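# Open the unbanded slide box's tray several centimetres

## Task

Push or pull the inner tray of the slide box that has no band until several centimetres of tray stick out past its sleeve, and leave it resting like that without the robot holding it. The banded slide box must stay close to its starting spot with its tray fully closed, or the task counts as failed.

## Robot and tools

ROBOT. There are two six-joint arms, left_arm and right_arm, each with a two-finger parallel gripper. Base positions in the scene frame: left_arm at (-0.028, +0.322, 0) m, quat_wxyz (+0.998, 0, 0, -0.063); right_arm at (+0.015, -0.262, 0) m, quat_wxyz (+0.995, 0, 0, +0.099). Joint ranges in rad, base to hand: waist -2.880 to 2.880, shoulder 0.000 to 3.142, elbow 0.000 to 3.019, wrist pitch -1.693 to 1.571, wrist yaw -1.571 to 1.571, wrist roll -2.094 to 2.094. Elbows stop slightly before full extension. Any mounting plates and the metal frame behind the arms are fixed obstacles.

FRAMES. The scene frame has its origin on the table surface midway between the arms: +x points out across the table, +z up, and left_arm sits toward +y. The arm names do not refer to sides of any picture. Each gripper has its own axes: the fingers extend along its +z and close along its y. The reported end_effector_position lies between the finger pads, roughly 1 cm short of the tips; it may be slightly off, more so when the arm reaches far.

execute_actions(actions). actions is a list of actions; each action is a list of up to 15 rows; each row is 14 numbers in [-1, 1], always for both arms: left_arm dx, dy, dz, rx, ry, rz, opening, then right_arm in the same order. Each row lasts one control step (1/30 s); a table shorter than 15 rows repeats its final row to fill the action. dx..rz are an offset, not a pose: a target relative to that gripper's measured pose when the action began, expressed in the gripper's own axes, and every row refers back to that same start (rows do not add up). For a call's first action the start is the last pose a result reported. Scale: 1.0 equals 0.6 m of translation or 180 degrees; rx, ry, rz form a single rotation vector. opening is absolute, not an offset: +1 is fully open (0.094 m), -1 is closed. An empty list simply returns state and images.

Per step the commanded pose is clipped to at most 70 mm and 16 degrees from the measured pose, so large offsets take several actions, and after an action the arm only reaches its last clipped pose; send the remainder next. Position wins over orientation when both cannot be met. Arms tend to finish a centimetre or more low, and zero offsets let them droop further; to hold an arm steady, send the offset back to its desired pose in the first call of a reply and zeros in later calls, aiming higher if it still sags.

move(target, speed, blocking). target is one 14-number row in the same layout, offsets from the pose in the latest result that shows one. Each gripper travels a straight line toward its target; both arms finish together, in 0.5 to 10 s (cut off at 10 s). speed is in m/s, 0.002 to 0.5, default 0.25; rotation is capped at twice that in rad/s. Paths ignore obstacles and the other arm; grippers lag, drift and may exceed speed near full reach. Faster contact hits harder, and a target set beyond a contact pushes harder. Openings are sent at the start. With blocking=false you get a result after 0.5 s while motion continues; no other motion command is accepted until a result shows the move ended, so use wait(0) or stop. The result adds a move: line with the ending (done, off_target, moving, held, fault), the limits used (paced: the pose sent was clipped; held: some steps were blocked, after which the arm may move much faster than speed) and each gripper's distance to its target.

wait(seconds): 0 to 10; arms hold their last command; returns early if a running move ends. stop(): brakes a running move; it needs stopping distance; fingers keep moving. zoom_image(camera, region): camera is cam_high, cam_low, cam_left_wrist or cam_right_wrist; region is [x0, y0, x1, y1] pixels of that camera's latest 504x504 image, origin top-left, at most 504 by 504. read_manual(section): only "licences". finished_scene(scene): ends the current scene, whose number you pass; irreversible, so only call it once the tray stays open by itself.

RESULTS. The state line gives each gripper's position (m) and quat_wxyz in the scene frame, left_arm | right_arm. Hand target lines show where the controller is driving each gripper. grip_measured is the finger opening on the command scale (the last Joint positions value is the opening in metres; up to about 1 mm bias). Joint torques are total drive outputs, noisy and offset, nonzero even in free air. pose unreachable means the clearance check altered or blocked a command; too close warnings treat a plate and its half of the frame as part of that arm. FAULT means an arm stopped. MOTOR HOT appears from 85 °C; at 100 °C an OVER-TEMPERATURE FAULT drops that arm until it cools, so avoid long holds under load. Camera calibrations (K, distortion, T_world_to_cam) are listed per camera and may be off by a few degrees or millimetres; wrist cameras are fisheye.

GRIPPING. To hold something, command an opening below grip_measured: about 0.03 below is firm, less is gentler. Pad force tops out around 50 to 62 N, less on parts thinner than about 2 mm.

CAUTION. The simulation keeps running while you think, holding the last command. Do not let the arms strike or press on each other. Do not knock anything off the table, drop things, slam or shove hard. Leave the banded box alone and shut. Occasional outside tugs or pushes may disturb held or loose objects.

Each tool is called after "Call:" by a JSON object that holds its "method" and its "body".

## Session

Call:
{"method": "execute_actions", "body": {"actions": []}}

Scene clock: 0.00 s.
left_arm: end_effector_position=(+0.9268, +0.4781, +0.1218) grip_measured=+1.000 end_effector_quat_wxyz=(+0.694, -0.583, +0.284, -0.314) | right_arm: end_effector_position=(+0.4552, -0.6873, +0.3040) grip_measured=+1.000 end_effector_quat_wxyz=(+0.664, +0.241, +0.679, +0.200)
Joint positions: left_arm=[ 0.185  2.735  2.366  0.566 -0.625 -1.426  0.094] | right_arm=[-1.196  1.577  1.047  0.464 -0.948  0.58   0.094]
Joint velocities: left_arm=[-0.005 -0.005 -0.007 -0.002 -0.022 -0.007  0.   ] | right_arm=[-0.015 -0.015  0.002 -0.027 -0.022  0.037  0.   ]
Joint torques (N m, as the arm reports them, + toward a larger angle): no reading
Motor temperatures (°C, as the motors report them): left_arm=[23 25 24 21 24 23] | right_arm=[24 24 22 20 20 24]
Hand target (left_arm): +0.929, +0.478, +0.120; +0.695, -0.582, +0.281, -0.316
Hand target (right_arm): +0.458, -0.691, +0.315; +0.671, +0.233, +0.677, +0.194
camera_calibration (this result's frames):
cam_left_wrist: T_world_to_cam=[[-0.0949496, -0.11277, 0.989074, 0.0227884], [0.0635298, -0.992224, -0.10703, 0.43027], [0.993453, 0.0526732, 0.101376, -0.832141], [0, 0, 0, 1]] pos_world=[0.801521, 0.473326, 0.107871]
cam_right_wrist: T_world_to_cam=[[-0.0601195, -0.797365, -0.600495, -0.333327], [-0.579588, 0.517671, -0.629361, 0.812529], [0.812689, 0.310203, -0.493265, 0.114907], [0, 0, 0, 1]] pos_world=[0.357509, -0.72205, 0.367892]

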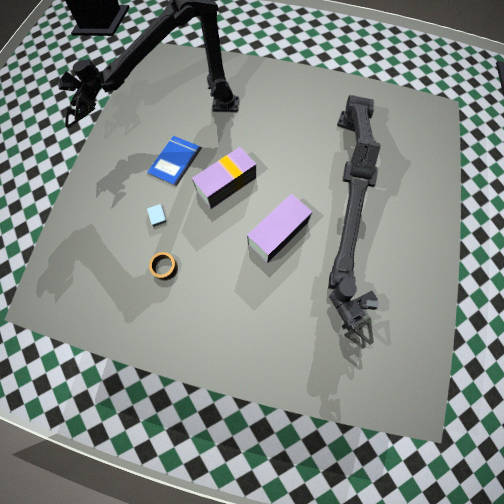

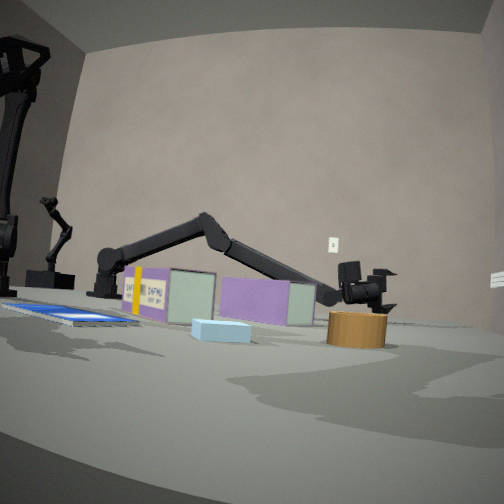

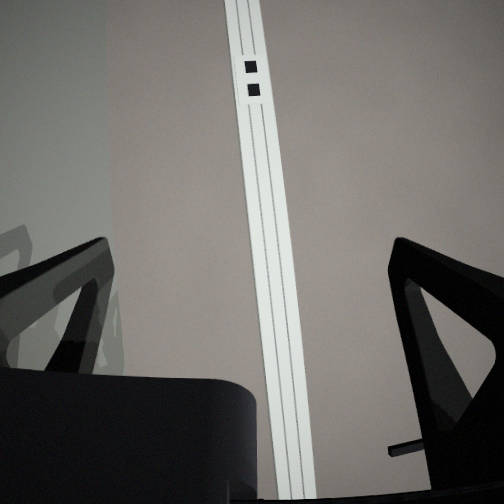

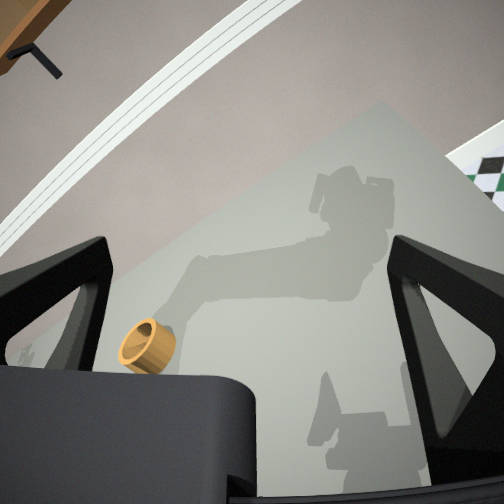

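Call:
{"method": "zoom_image", "body": {"camera": "cam_high", "region": [180, 135, 330, 275]}}

Region (180, 135, 330, 275) of cam_high's 504x504 image, scaled by 3.360, with more detail than that image has; it fills the top 470 rows of this view, and the rest is white.

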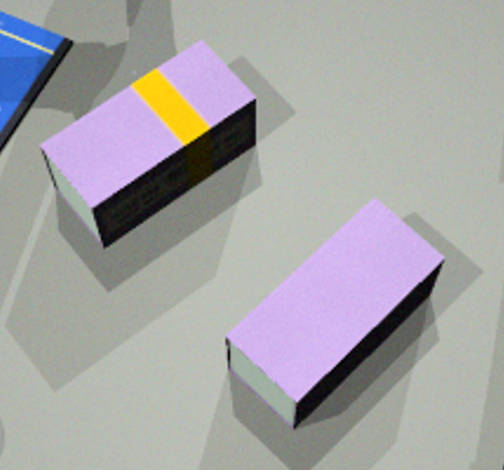

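Call:
{"method": "move", "body": {"target": [-0.229,-0.225,-0.9315,0.2341,0.3838,0.4253,-1,0.879,0.943,0.185,0.2617,0.412,-0.0343,0.6], "speed": 0.3}}

Scene clock: 4.87 s.
left_arm: end_effector_position=(+0.4046, +0.2192, +0.1812) grip_measured=-0.989 end_effector_quat_wxyz=(+0.624, +0.206, +0.735, -0.170) | right_arm: end_effector_position=(+0.5804, +0.0713, +0.1969) grip_measured=+0.603 end_effector_quat_wxyz=(-0.002, +0.251, +0.968, -0.023)
Joint positions: left_arm=[0.074 1.24  0.388 0.666 0.48  0.095 0.001] | right_arm=[ 0.343  2.143  2.223 -1.686  0.03   1.05   0.075]
Joint velocities: left_arm=[-0.005 -0.015 -0.002  0.007  0.037  0.139  0.001] | right_arm=[-0.015 -0.005  0.002 -0.012 -0.051 -0.037 -0.   ]
Joint torques (N m, as the arm reports them, + toward a larger angle): left_arm=[-1.01 -5.87  7.89  1.26 -0.21  0.24] | right_arm=[ -0.58 -21.43  12.22  -0.54   0.     0.07]
Motor temperatures (°C, as the motors report them): left_arm=[23 26 25 21 24 23] | right_arm=[24 24 24 20 20 24]
Hand target (left_arm): +0.401, +0.214, +0.171; +0.612, +0.213, +0.742, -0.171
Hand target (right_arm): +0.589, +0.072, +0.207; +0.005, +0.261, +0.965, -0.015
Off the commanded pose (left_arm): 0.013 m, 3 deg.
Off the commanded pose (right_arm): 0.024 m, 3 deg.
move: off_target (left_arm, right_arm)
camera_calibration (this result's frames):
cam_left_wrist: T_world_to_cam=[[-0.502775, -0.864375, -0.0085383, 0.395829], [-0.618114, 0.366404, -0.695473, 0.297526], [0.604278, -0.344389, -0.718501, 0.0872384], [0, 0, 0, 1]] pos_world=[0.330201, 0.263174, 0.272982]
cam_right_wrist: T_world_to_cam=[[-0.495907, -0.867296, 0.0432855, 0.345931], [-0.699569, 0.428541, 0.5718, 0.264577], [-0.51447, 0.253279, -0.81925, 0.563547], [0, 0, 0, 1]] pos_world=[0.646568, 0.0439076, 0.295427]

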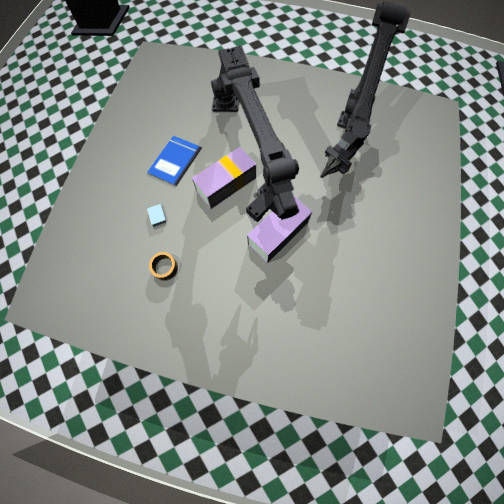

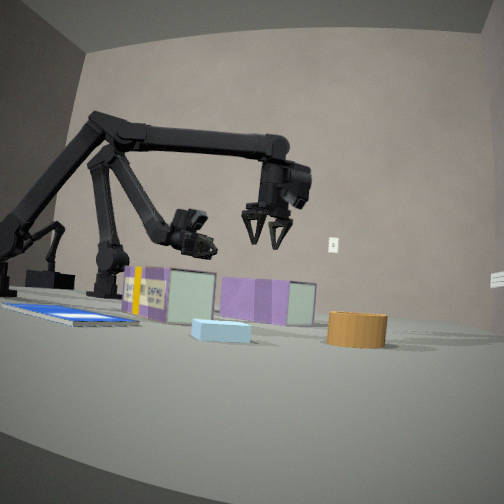

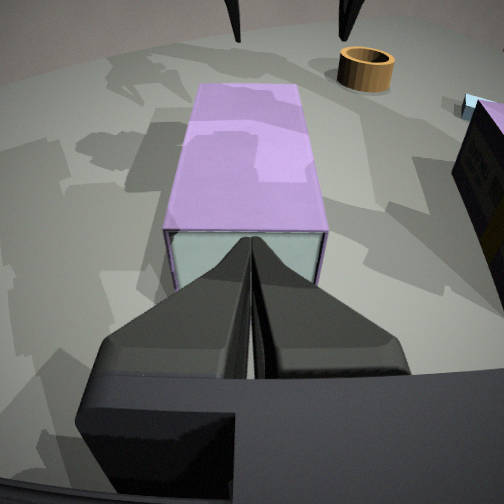

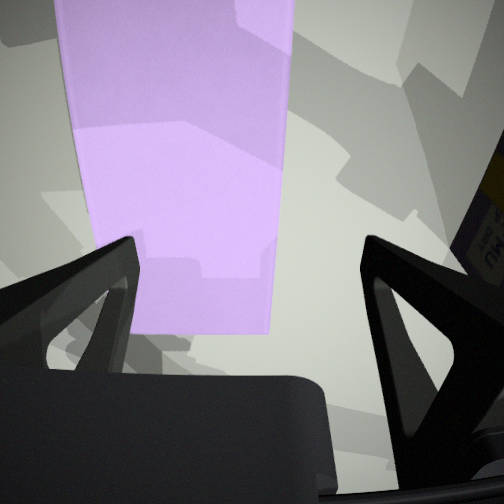

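Call:
{"method": "move", "body": {"target": [0.215,0.004,0.10,0,0.01,0,-1,-0.03,0.068,0.11,0,0,0,0.6], "speed": 0.12}}

Scene clock: 6.70 s.
left_arm: end_effector_position=(+0.4290, +0.2082, +0.0344) grip_measured=-0.989 end_effector_quat_wxyz=(+0.597, +0.201, +0.758, -0.167) | right_arm: end_effector_position=(+0.6032, +0.0849, +0.1276) grip_measured=+0.603 end_effector_quat_wxyz=(-0.016, +0.251, +0.967, -0.037)
Joint positions: left_arm=[0.036 1.869 0.415 1.197 0.43  0.096 0.001] | right_arm=[ 0.343  2.277  2.271 -1.641  0.03   1.05   0.075]
Joint velocities: left_arm=[0.005 0.015 0.012 0.002 0.022 0.051 0.001] | right_arm=[-0.015  0.005  0.017 -0.007  0.037 -0.051  0.   ]
Joint torques (N m, as the arm reports them, + toward a larger angle): left_arm=[-1.12 -8.94  4.88  3.23 -0.2   0.12] | right_arm=[  0.41 -22.05  12.26   0.44   0.07  -0.01]
Motor temperatures (°C, as the motors report them): left_arm=[23 26 25 21 24 23] | right_arm=[24 25 24 20 20 24]
Hand target (left_arm): +0.437, +0.201, +0.043; +0.612, +0.209, +0.744, -0.167
Hand target (right_arm): +0.615, +0.096, +0.130; -0.002, +0.251, +0.968, -0.023
Off the commanded pose (left_arm): 0.015 m, 3 deg.
Off the commanded pose (right_arm): 0.016 m, 2 deg.
move: off_target (left_arm, right_arm)
camera_calibration (this result's frames):
cam_left_wrist: T_world_to_cam=[[-0.492608, -0.870177, 0.0113772, 0.393527], [-0.668784, 0.37017, -0.64475, 0.233764], [0.556835, -0.325218, -0.764309, -0.0187891], [0, 0, 0, 1]] pos_world=[0.360654, 0.249796, 0.131881]
cam_right_wrist: T_world_to_cam=[[-0.494179, -0.865868, 0.0778381, 0.366476], [-0.679724, 0.440651, 0.586347, 0.29935], [-0.541998, 0.236852, -0.806312, 0.531411], [0, 0, 0, 1]] pos_world=[0.672604, 0.0595449, 0.224434]

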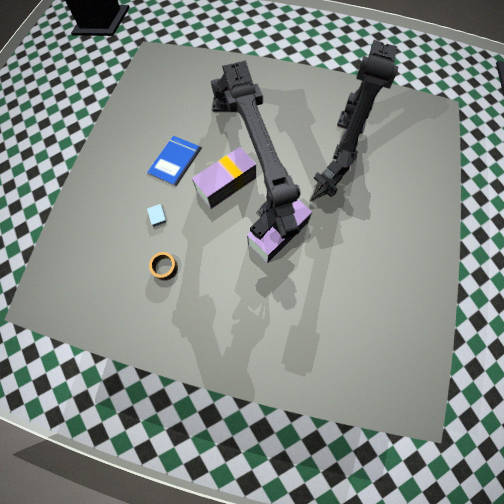

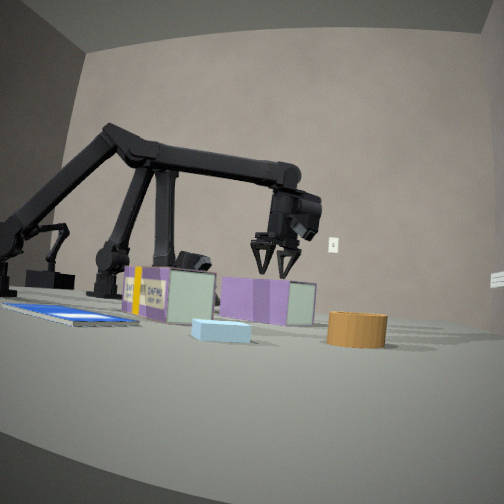

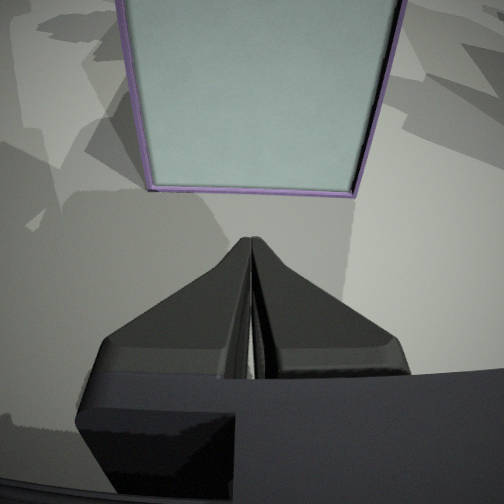

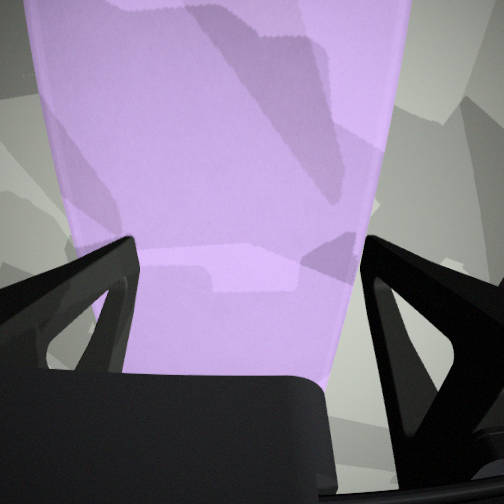

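Call:
{"method": "move", "body": {"target": [-0.06,0,0.03,0,-0.02,0,-1,0,0.04,-0.005,-0.025,-0.004,0.012,0.45], "speed": 0.06}}

Call:
{"method": "move", "body": {"target": [0,0,0.0,0,0,0,-1,0.0,0.0,0.13,0,0,0,0.45], "speed": 0.05}}

Scene clock: 7.87 s.
left_arm: end_effector_position=(+0.4444, +0.2032, +0.0614) grip_measured=-0.989 end_effector_quat_wxyz=(+0.621, +0.197, +0.741, -0.165) | right_arm: end_effector_position=(+0.6098, +0.0972, +0.1274) grip_measured=+0.453 end_effector_quat_wxyz=(-0.006, +0.265, +0.964, -0.012)
Joint positions: left_arm=[0.022 1.822 0.443 1.188 0.409 0.076 0.001] | right_arm=[ 0.348  2.277  2.273 -1.593  0.007  1.082  0.068]
Joint velocities: left_arm=[-0.005 -0.005  0.007 -0.017  0.037  0.022 -0.001] | right_arm=[-0.005 -0.005  0.027 -0.007 -0.022  0.051  0.   ]
Joint torques (N m, as the arm reports them, + toward a larger angle): left_arm=[ -1.01 -10.1    5.61   1.31  -0.21  -0.03] | right_arm=[  0.21 -23.41  10.06   0.62  -0.06   0.08]
Motor temperatures (°C, as the motors report them): left_arm=[23 26 25 21 24 23] | right_arm=[24 25 24 20 20 24]
Hand target (left_arm): +0.452, +0.196, +0.065; +0.621, +0.196, +0.739, -0.173
Hand target (right_arm): +0.615, +0.106, +0.129; +0.001, +0.270, +0.963, -0.001
Off the commanded pose (left_arm): 0.011 m, 1 deg.
Off the commanded pose (right_arm): 0.010 m, 2 deg.
move: off_target (left_arm)
camera_calibration (this result's frames):
cam_left_wrist: T_world_to_cam=[[-0.48415, -0.874985, 0.000397712, 0.394268], [-0.634949, 0.351019, -0.688204, 0.254855], [0.602029, -0.333446, -0.725517, -0.0291855], [0, 0, 0, 1]] pos_world=[0.370275, 0.245788, 0.154061]
cam_right_wrist: T_world_to_cam=[[-0.520036, -0.853797, 0.0243413, 0.401795], [-0.685699, 0.434303, 0.584122, 0.303125], [-0.509293, 0.287074, -0.811301, 0.507692], [0, 0, 0, 1]] pos_world=[0.675365, 0.0656578, 0.225049]

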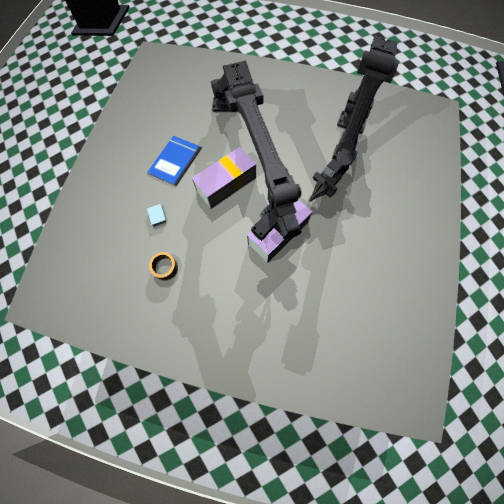

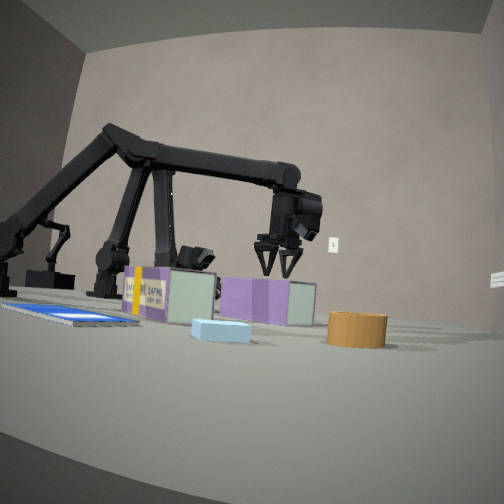

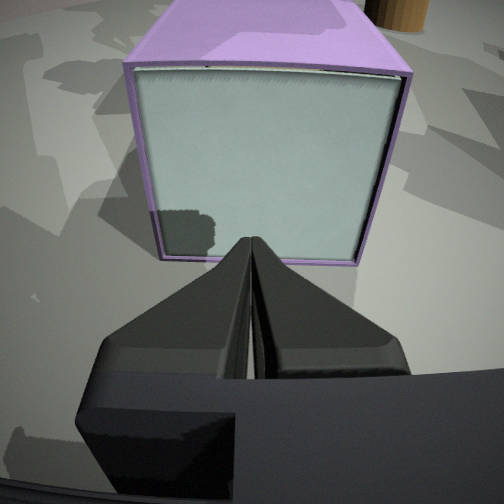

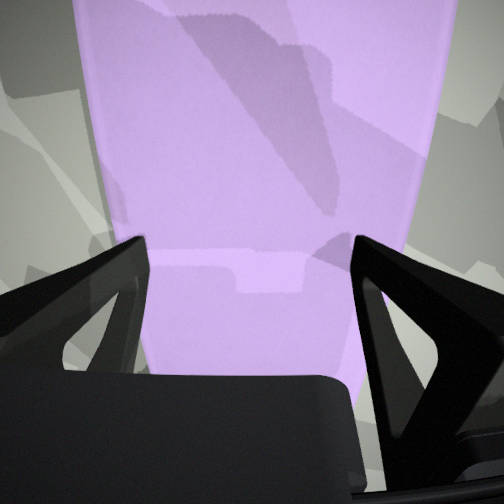

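Scene clock: 9.67 s.
left_arm: end_effector_position=(+0.4444, +0.2032, +0.0614) grip_measured=-0.989 end_effector_quat_wxyz=(+0.621, +0.197, +0.741, -0.165) | right_arm: end_effector_position=(+0.6089, +0.0966, +0.1171) grip_measured=+0.452 end_effector_quat_wxyz=(+0.018, +0.265, +0.964, +0.014)
Joint positions: left_arm=[0.022 1.822 0.443 1.188 0.409 0.076 0.001] | right_arm=[ 0.348  2.209  2.126 -1.444  0.007  1.082  0.068]
Joint velocities: left_arm=[-0.005 -0.005  0.007 -0.007 -0.022 -0.051 -0.001] | right_arm=[ 0.005 -0.024  0.002 -0.022  0.022 -0.022  0.   ]
Joint torques (N m, as the arm reports them, + toward a larger angle): left_arm=[ 0.09 -9.7   3.86  2.15 -0.11  0.1 ] | right_arm=[ -0.02 -16.88   5.38   1.89   0.06  -0.06]
Motor temperatures (°C, as the motors report them): left_arm=[23 26 25 21 24 23] | right_arm=[24 25 24 20 20 24]
Hand target (left_arm): +0.444, +0.203, +0.061; +0.621, +0.197, +0.741, -0.165
Hand target (right_arm): +0.605, +0.095, +0.052; -0.007, +0.265, +0.964, -0.012
Off the commanded pose (left_arm): 0.000 m, 0 deg.
Off the commanded pose (right_arm): 0.068 m, 4 deg.
move: off_target (right_arm)
camera_calibration (this result's frames):
cam_left_wrist: T_world_to_cam=[[-0.48415, -0.874985, 0.000397712, 0.394268], [-0.634949, 0.351019, -0.688204, 0.254855], [0.602029, -0.333446, -0.725517, -0.0291855], [0, 0, 0, 1]] pos_world=[0.370275, 0.245788, 0.154061]
cam_right_wrist: T_world_to_cam=[[-0.519609, -0.853537, -0.0384815, 0.408192], [-0.720418, 0.413466, 0.556815, 0.335196], [-0.459351, 0.317049, -0.829745, 0.46791], [0, 0, 0, 1]] pos_world=[0.668516, 0.0614645, 0.217312]

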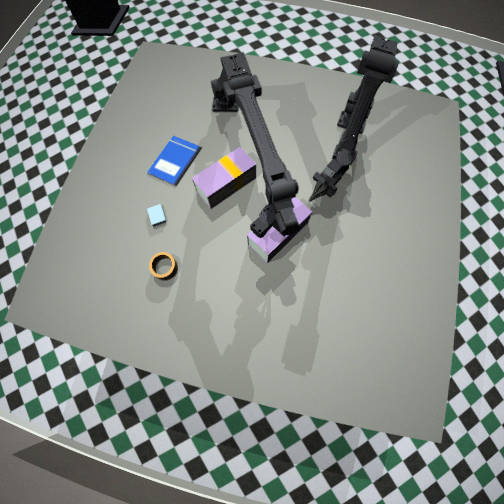

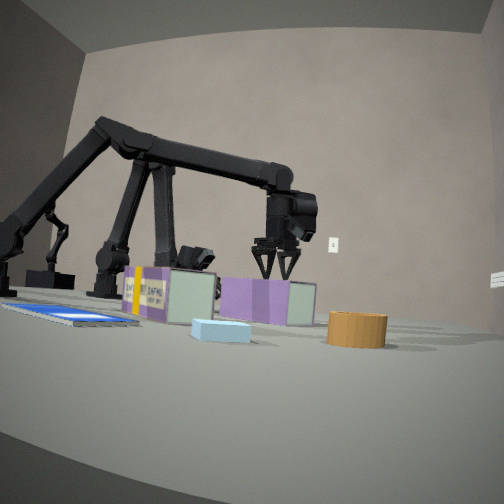

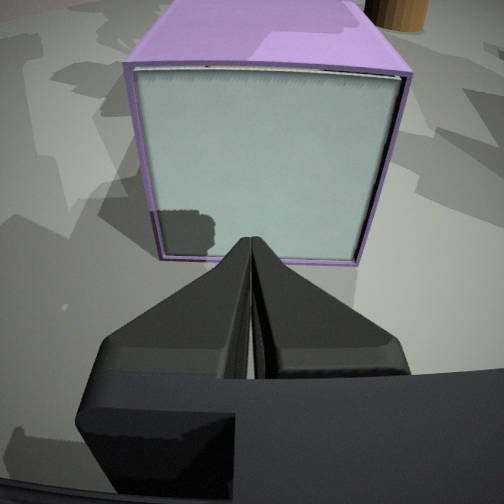

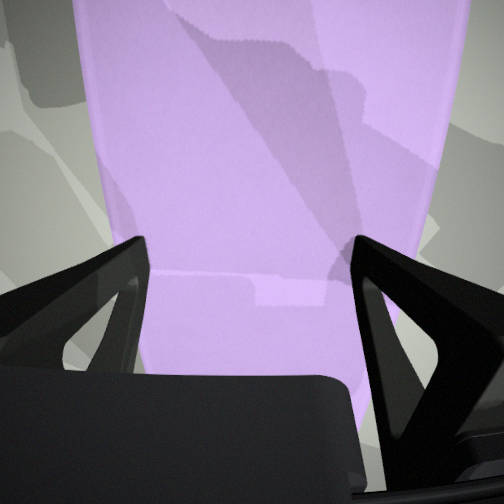

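Call:
{"method": "move", "body": {"target": [-0.015,-0.025,0.165,0.014,0,0,-1,0.025,0.0,0.11,0.012,0.009,0,0.45], "speed": 0.035}}

Scene clock: 12.97 s.
left_arm: end_effector_position=(+0.5114, +0.1585, +0.0636) grip_measured=-0.989 end_effector_quat_wxyz=(+0.628, +0.206, +0.731, -0.169) | right_arm: end_effector_position=(+0.6103, +0.0964, +0.1182) grip_measured=+0.452 end_effector_quat_wxyz=(+0.033, +0.265, +0.963, +0.024)
Joint positions: left_arm=[-0.064  1.905  0.647  1.094  0.344  0.068  0.001] | right_arm=[ 0.348  2.182  2.082 -1.39   0.014  1.082  0.068]
Joint velocities: left_arm=[-0.005  0.005  0.012 -0.007  0.007  0.007 -0.001] | right_arm=[ 0.005 -0.015  0.012  0.002 -0.007  0.066 -0.   ]
Joint torques (N m, as the arm reports them, + toward a larger angle): left_arm=[-2.17 -9.76  8.86  0.95 -0.2  -0.04] | right_arm=[  1.38 -16.83   5.27   1.47  -0.36   0.09]
Motor temperatures (°C, as the motors report them): left_arm=[23 26 26 21 24 23] | right_arm=[24 25 24 20 20 24]
Hand target (left_arm): +0.521, +0.141, +0.054; +0.617, +0.210, +0.736, -0.181
Hand target (right_arm): +0.596, +0.104, +0.054; -0.000, +0.265, +0.964, -0.001
Off the commanded pose (left_arm): 0.024 m, 2 deg.
Off the commanded pose (right_arm): 0.069 m, 5 deg.
move: off_target (left_arm, right_arm)
camera_calibration (this result's frames):
cam_left_wrist: T_world_to_cam=[[-0.502053, -0.86475, -0.0122542, 0.395951], [-0.610897, 0.36463, -0.702745, 0.301086], [0.612167, -0.345329, -0.711337, -0.0869737], [0, 0, 0, 1]] pos_world=[0.435963, 0.202579, 0.154571]
cam_right_wrist: T_world_to_cam=[[-0.517844, -0.852838, -0.0671193, 0.410972], [-0.739108, 0.406518, 0.537088, 0.350057], [-0.430763, 0.327736, -0.840852, 0.452381], [0, 0, 0, 1]] pos_world=[0.666418, 0.0599268, 0.219958]

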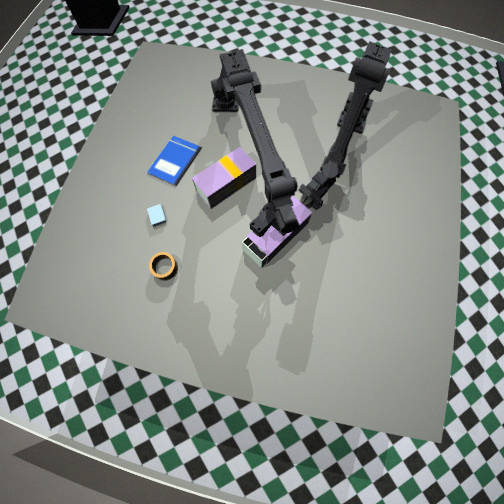

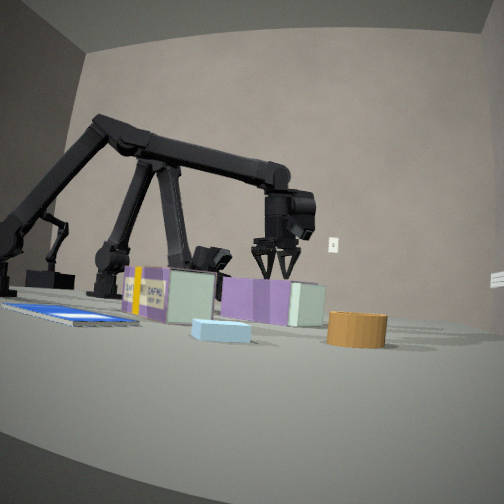

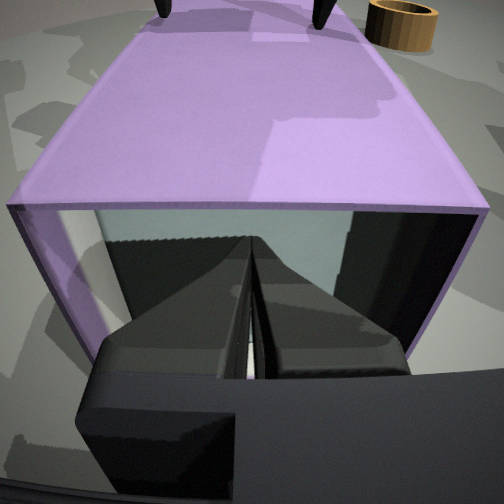

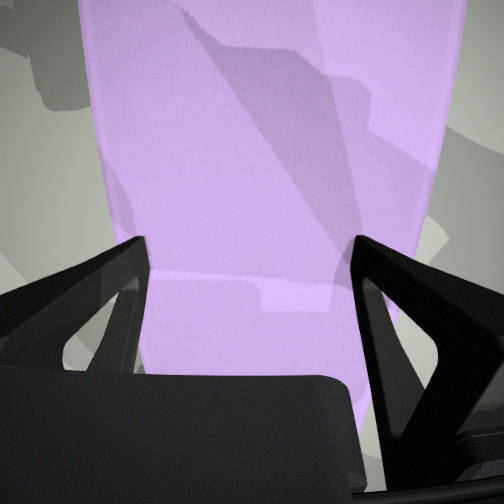

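Call:
{"method": "move", "body": {"target": [0.012,-0.015,0.10,0.008,0,0,-1,0.025,0.0,0.11,0.021,0.016,0,0.45], "speed": 0.035}}

Scene clock: 16.53 s.
left_arm: end_effector_position=(+0.5476, +0.1416, +0.0634) grip_measured=-0.989 end_effector_quat_wxyz=(+0.641, +0.207, +0.721, -0.165) | right_arm: end_effector_position=(+0.6119, +0.0959, +0.1193) grip_measured=+0.452 end_effector_quat_wxyz=(+0.036, +0.265, +0.963, +0.026)
Joint positions: left_arm=[-0.088  1.971  0.757  1.083  0.317  0.068  0.001] | right_arm=[ 0.347  2.181  2.082 -1.385  0.017  1.082  0.068]
Joint velocities: left_arm=[ 0.005 -0.005  0.007 -0.012 -0.051  0.007 -0.   ] | right_arm=[-0.015 -0.015 -0.017 -0.002  0.051  0.051 -0.001]
Joint torques (N m, as the arm reports them, + toward a larger angle): left_arm=[ -2.51 -10.37   9.15   0.75  -0.17   0.03] | right_arm=[  1.27 -15.97   6.66   1.04  -0.42   0.07]
Motor temperatures (°C, as the motors report them): left_arm=[23 26 26 21 24 23] | right_arm=[24 26 25 20 20 24]
Hand target (left_arm): +0.555, +0.122, +0.047; +0.625, +0.214, +0.729, -0.178
Hand target (right_arm): +0.599, +0.104, +0.055; +0.000, +0.265, +0.964, -0.001
Off the commanded pose (left_arm): 0.028 m, 3 deg.
Off the commanded pose (right_arm): 0.069 m, 5 deg.
move: off_target (left_arm, right_arm)
camera_calibration (this result's frames):
cam_left_wrist: T_world_to_cam=[[-0.498688, -0.866375, -0.0265545, 0.398777], [-0.588274, 0.360794, -0.723713, 0.318675], [0.636588, -0.345286, -0.68959, -0.129908], [0, 0, 0, 1]] pos_world=[0.469032, 0.185659, 0.151635]
cam_right_wrist: T_world_to_cam=[[-0.518539, -0.852061, -0.0714749, 0.412376], [-0.741989, 0.406855, 0.532843, 0.353036], [-0.424935, 0.329333, -0.84319, 0.450711], [0, 0, 0, 1]] pos_world=[0.667305, 0.0593013, 0.221397]

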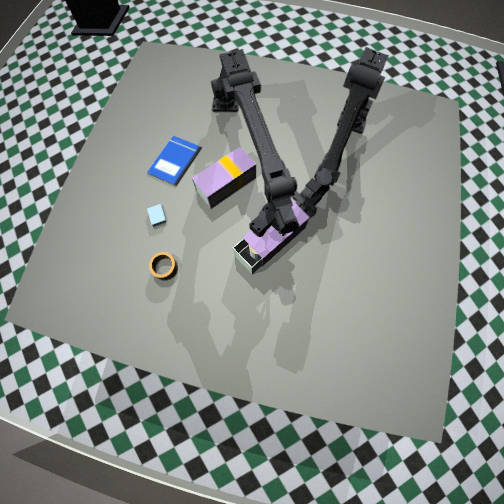

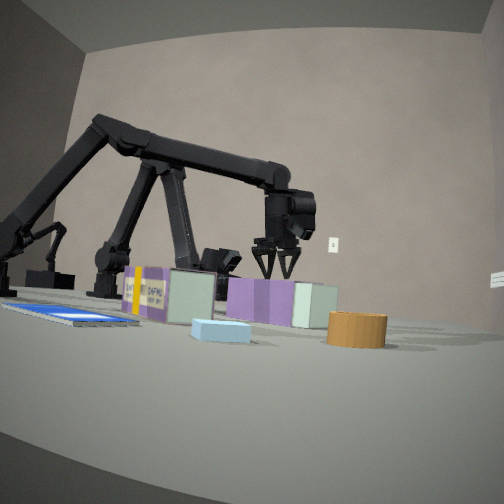

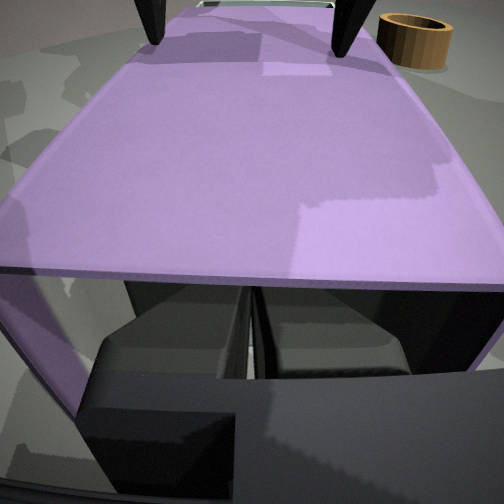

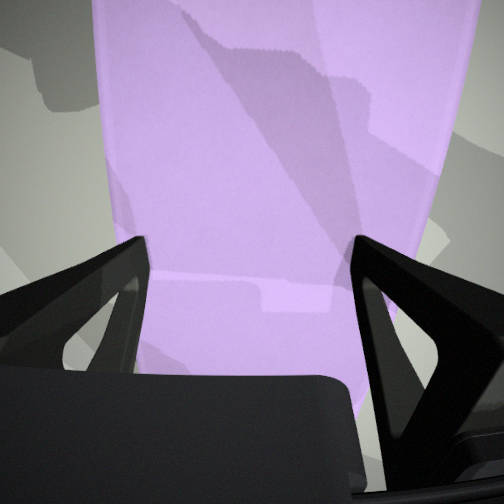

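Call:
{"method": "zoom_image", "body": {"camera": "cam_high", "region": [210, 190, 330, 290]}}

Region (210, 190, 330, 290) of cam_high's 504x504 image, scaled by 4.200, with more detail than that image has.

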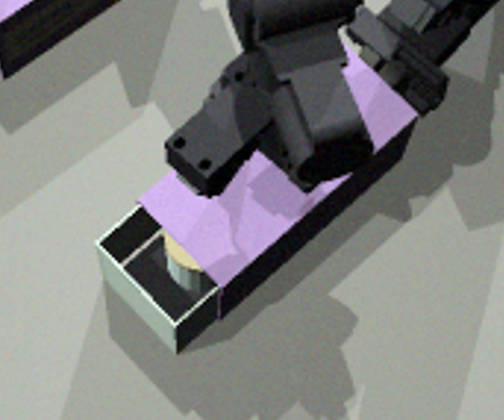

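Call:
{"method": "move", "body": {"target": [0.03,-0.025,0.08,0.012,0.012,0,-1,0.03,0.0,0.11,0.023,0.017,0,0.45], "speed": 0.03}}

Call:
{"method": "zoom_image", "body": {"camera": "cam_high", "region": [210, 190, 330, 290]}}

Scene clock: 19.17 s.
left_arm: end_effector_position=(+0.5694, +0.1300, +0.0631) grip_measured=-0.989 end_effector_quat_wxyz=(+0.642, +0.209, +0.718, -0.166) | right_arm: end_effector_position=(+0.6130, +0.0948, +0.1191) grip_measured=+0.452 end_effector_quat_wxyz=(+0.038, +0.266, +0.963, +0.025)
Joint positions: left_arm=[-0.101  2.004  0.827  1.051  0.308  0.068  0.001] | right_arm=[ 0.346  2.181  2.082 -1.384  0.021  1.082  0.068]
Joint velocities: left_arm=[-0.005  0.005  0.002  0.007  0.022  0.022 -0.001] | right_arm=[-0.005 -0.005  0.007 -0.012 -0.022 -0.051  0.001]
Joint torques (N m, as the arm reports them, + toward a larger angle): left_arm=[ -2.92 -10.32   9.92   0.5   -0.19   0.16] | right_arm=[  1.6  -15.89   7.     0.79  -0.5    0.1 ]
Motor temperatures (°C, as the motors report them): left_arm=[23 26 26 21 24 23] | right_arm=[24 26 25 20 20 24]
Hand target (left_arm): +0.576, +0.107, +0.040; +0.623, +0.223, +0.729, -0.175
Hand target (right_arm): +0.599, +0.105, +0.056; +0.001, +0.265, +0.964, -0.003
Off the commanded pose (left_arm): 0.035 m, 3 deg.
Off the commanded pose (right_arm): 0.069 m, 5 deg.
move: off_target (left_arm, right_arm)
camera_calibration (this result's frames):
cam_left_wrist: T_world_to_cam=[[-0.502208, -0.864245, -0.0294535, 0.401558], [-0.582229, 0.363121, -0.727428, 0.331994], [0.639372, -0.348172, -0.685551, -0.149463], [0, 0, 0, 1]] pos_world=[0.490525, 0.174452, 0.150864]
cam_right_wrist: T_world_to_cam=[[-0.519616, -0.851495, -0.0703919, 0.412433], [-0.743133, 0.409757, 0.529011, 0.355345], [-0.421607, 0.327193, -0.84569, 0.449859], [0, 0, 0, 1]] pos_world=[0.668038, 0.0583887, 0.221492]

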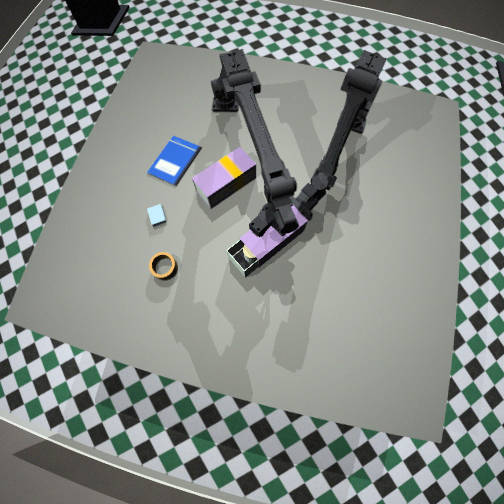

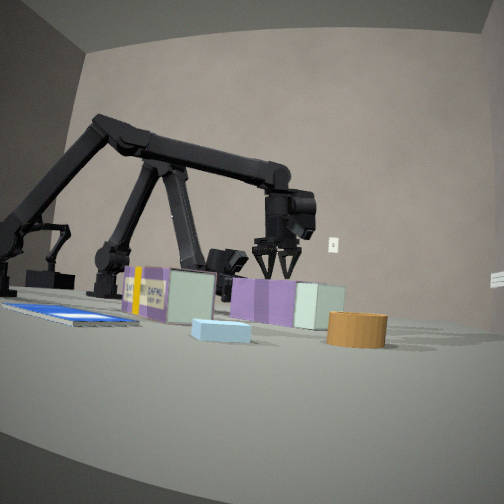

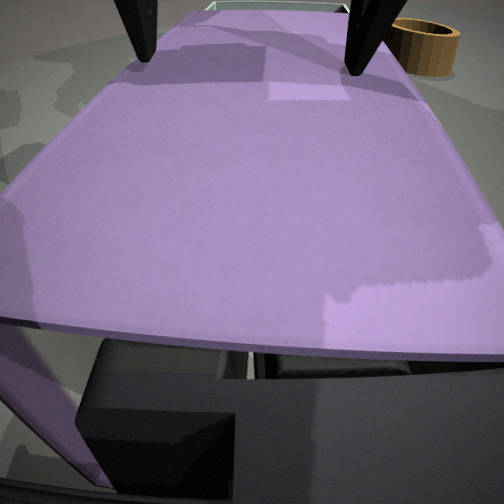

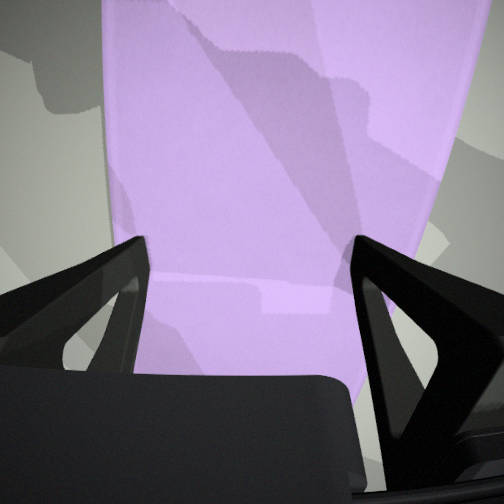

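Region (210, 190, 330, 290) of cam_high's 504x504 image, scaled by 4.200, with more detail than that image has.

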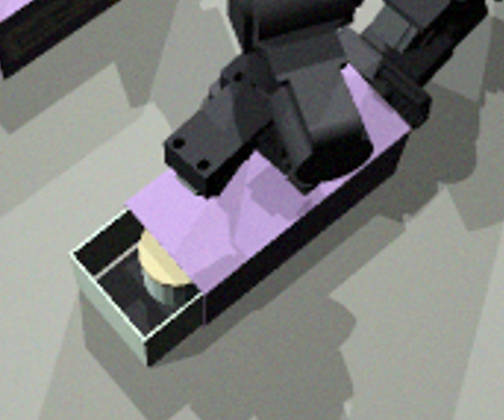

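Call:
{"method": "move", "body": {"target": [0.015,0,-0.18,0,0,0,-1,0,0,-0.07,0,0,0,0.45], "speed": 0.12}}

Scene clock: 20.67 s.
left_arm: end_effector_position=(+0.4762, +0.1798, +0.0601) grip_measured=-0.989 end_effector_quat_wxyz=(+0.630, +0.207, +0.728, -0.174) | right_arm: end_effector_position=(+0.6006, +0.0862, +0.1300) grip_measured=+0.452 end_effector_quat_wxyz=(+0.021, +0.266, +0.964, +0.005)
Joint positions: left_arm=[-0.021  1.888  0.542  1.189  0.396  0.068  0.001] | right_arm=[ 0.345  2.17   2.093 -1.458  0.023  1.082  0.068]
Joint velocities: left_arm=[-0.005 -0.005  0.002  0.002 -0.051  0.066 -0.001] | right_arm=[ 0.005 -0.015  0.007  0.007  0.007  0.037 -0.   ]
Joint torques (N m, as the arm reports them, + toward a larger angle): left_arm=[  1.15 -11.22   3.73   3.24  -0.03   0.24] | right_arm=[  0.08 -24.57  12.38  -0.38   0.01  -0.06]
Motor temperatures (°C, as the motors report them): left_arm=[23 26 26 21 24 23] | right_arm=[24 26 25 20 20 24]
Hand target (left_arm): +0.476, +0.185, +0.067; +0.642, +0.209, +0.718, -0.166
Hand target (right_arm): +0.608, +0.092, +0.161; +0.038, +0.266, +0.963, +0.025
Off the commanded pose (left_arm): 0.009 m, 2 deg.
Off the commanded pose (right_arm): 0.033 m, 3 deg.
move: off_target (right_arm)
camera_calibration (this result's frames):
cam_left_wrist: T_world_to_cam=[[-0.508982, -0.860747, -0.00712807, 0.398921], [-0.603629, 0.36282, -0.709925, 0.266624], [0.613652, -0.357037, -0.704241, -0.0595929], [0, 0, 0, 1]] pos_world=[0.400554, 0.225356, 0.150159]
cam_right_wrist: T_world_to_cam=[[-0.522413, -0.852373, -0.0233356, 0.395049], [-0.719463, 0.425934, 0.548592, 0.325696], [-0.457666, 0.30338, -0.835765, 0.479059], [0, 0, 0, 1]] pos_world=[0.659954, 0.0526677, 0.230925]

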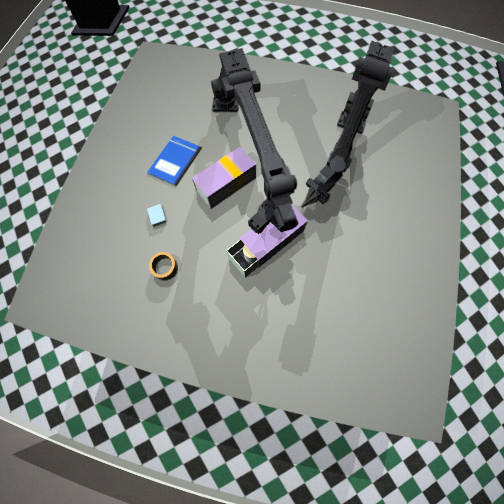

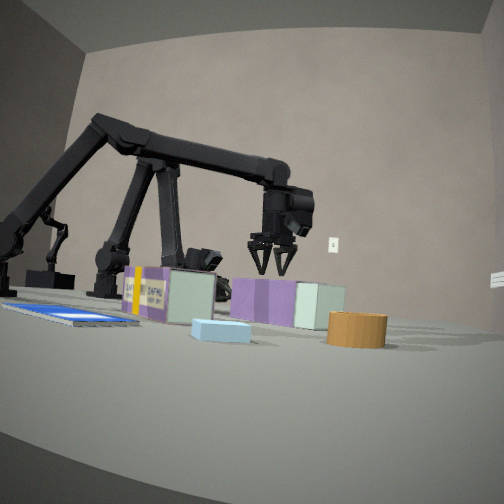

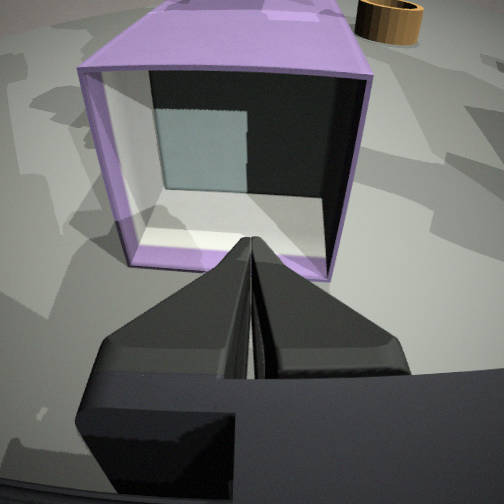

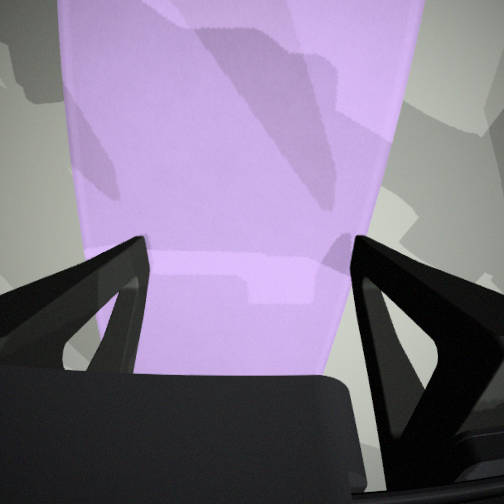

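Call:
{"method": "finished_scene", "body": {"scene": 2}}

The scene is finished: the task was done.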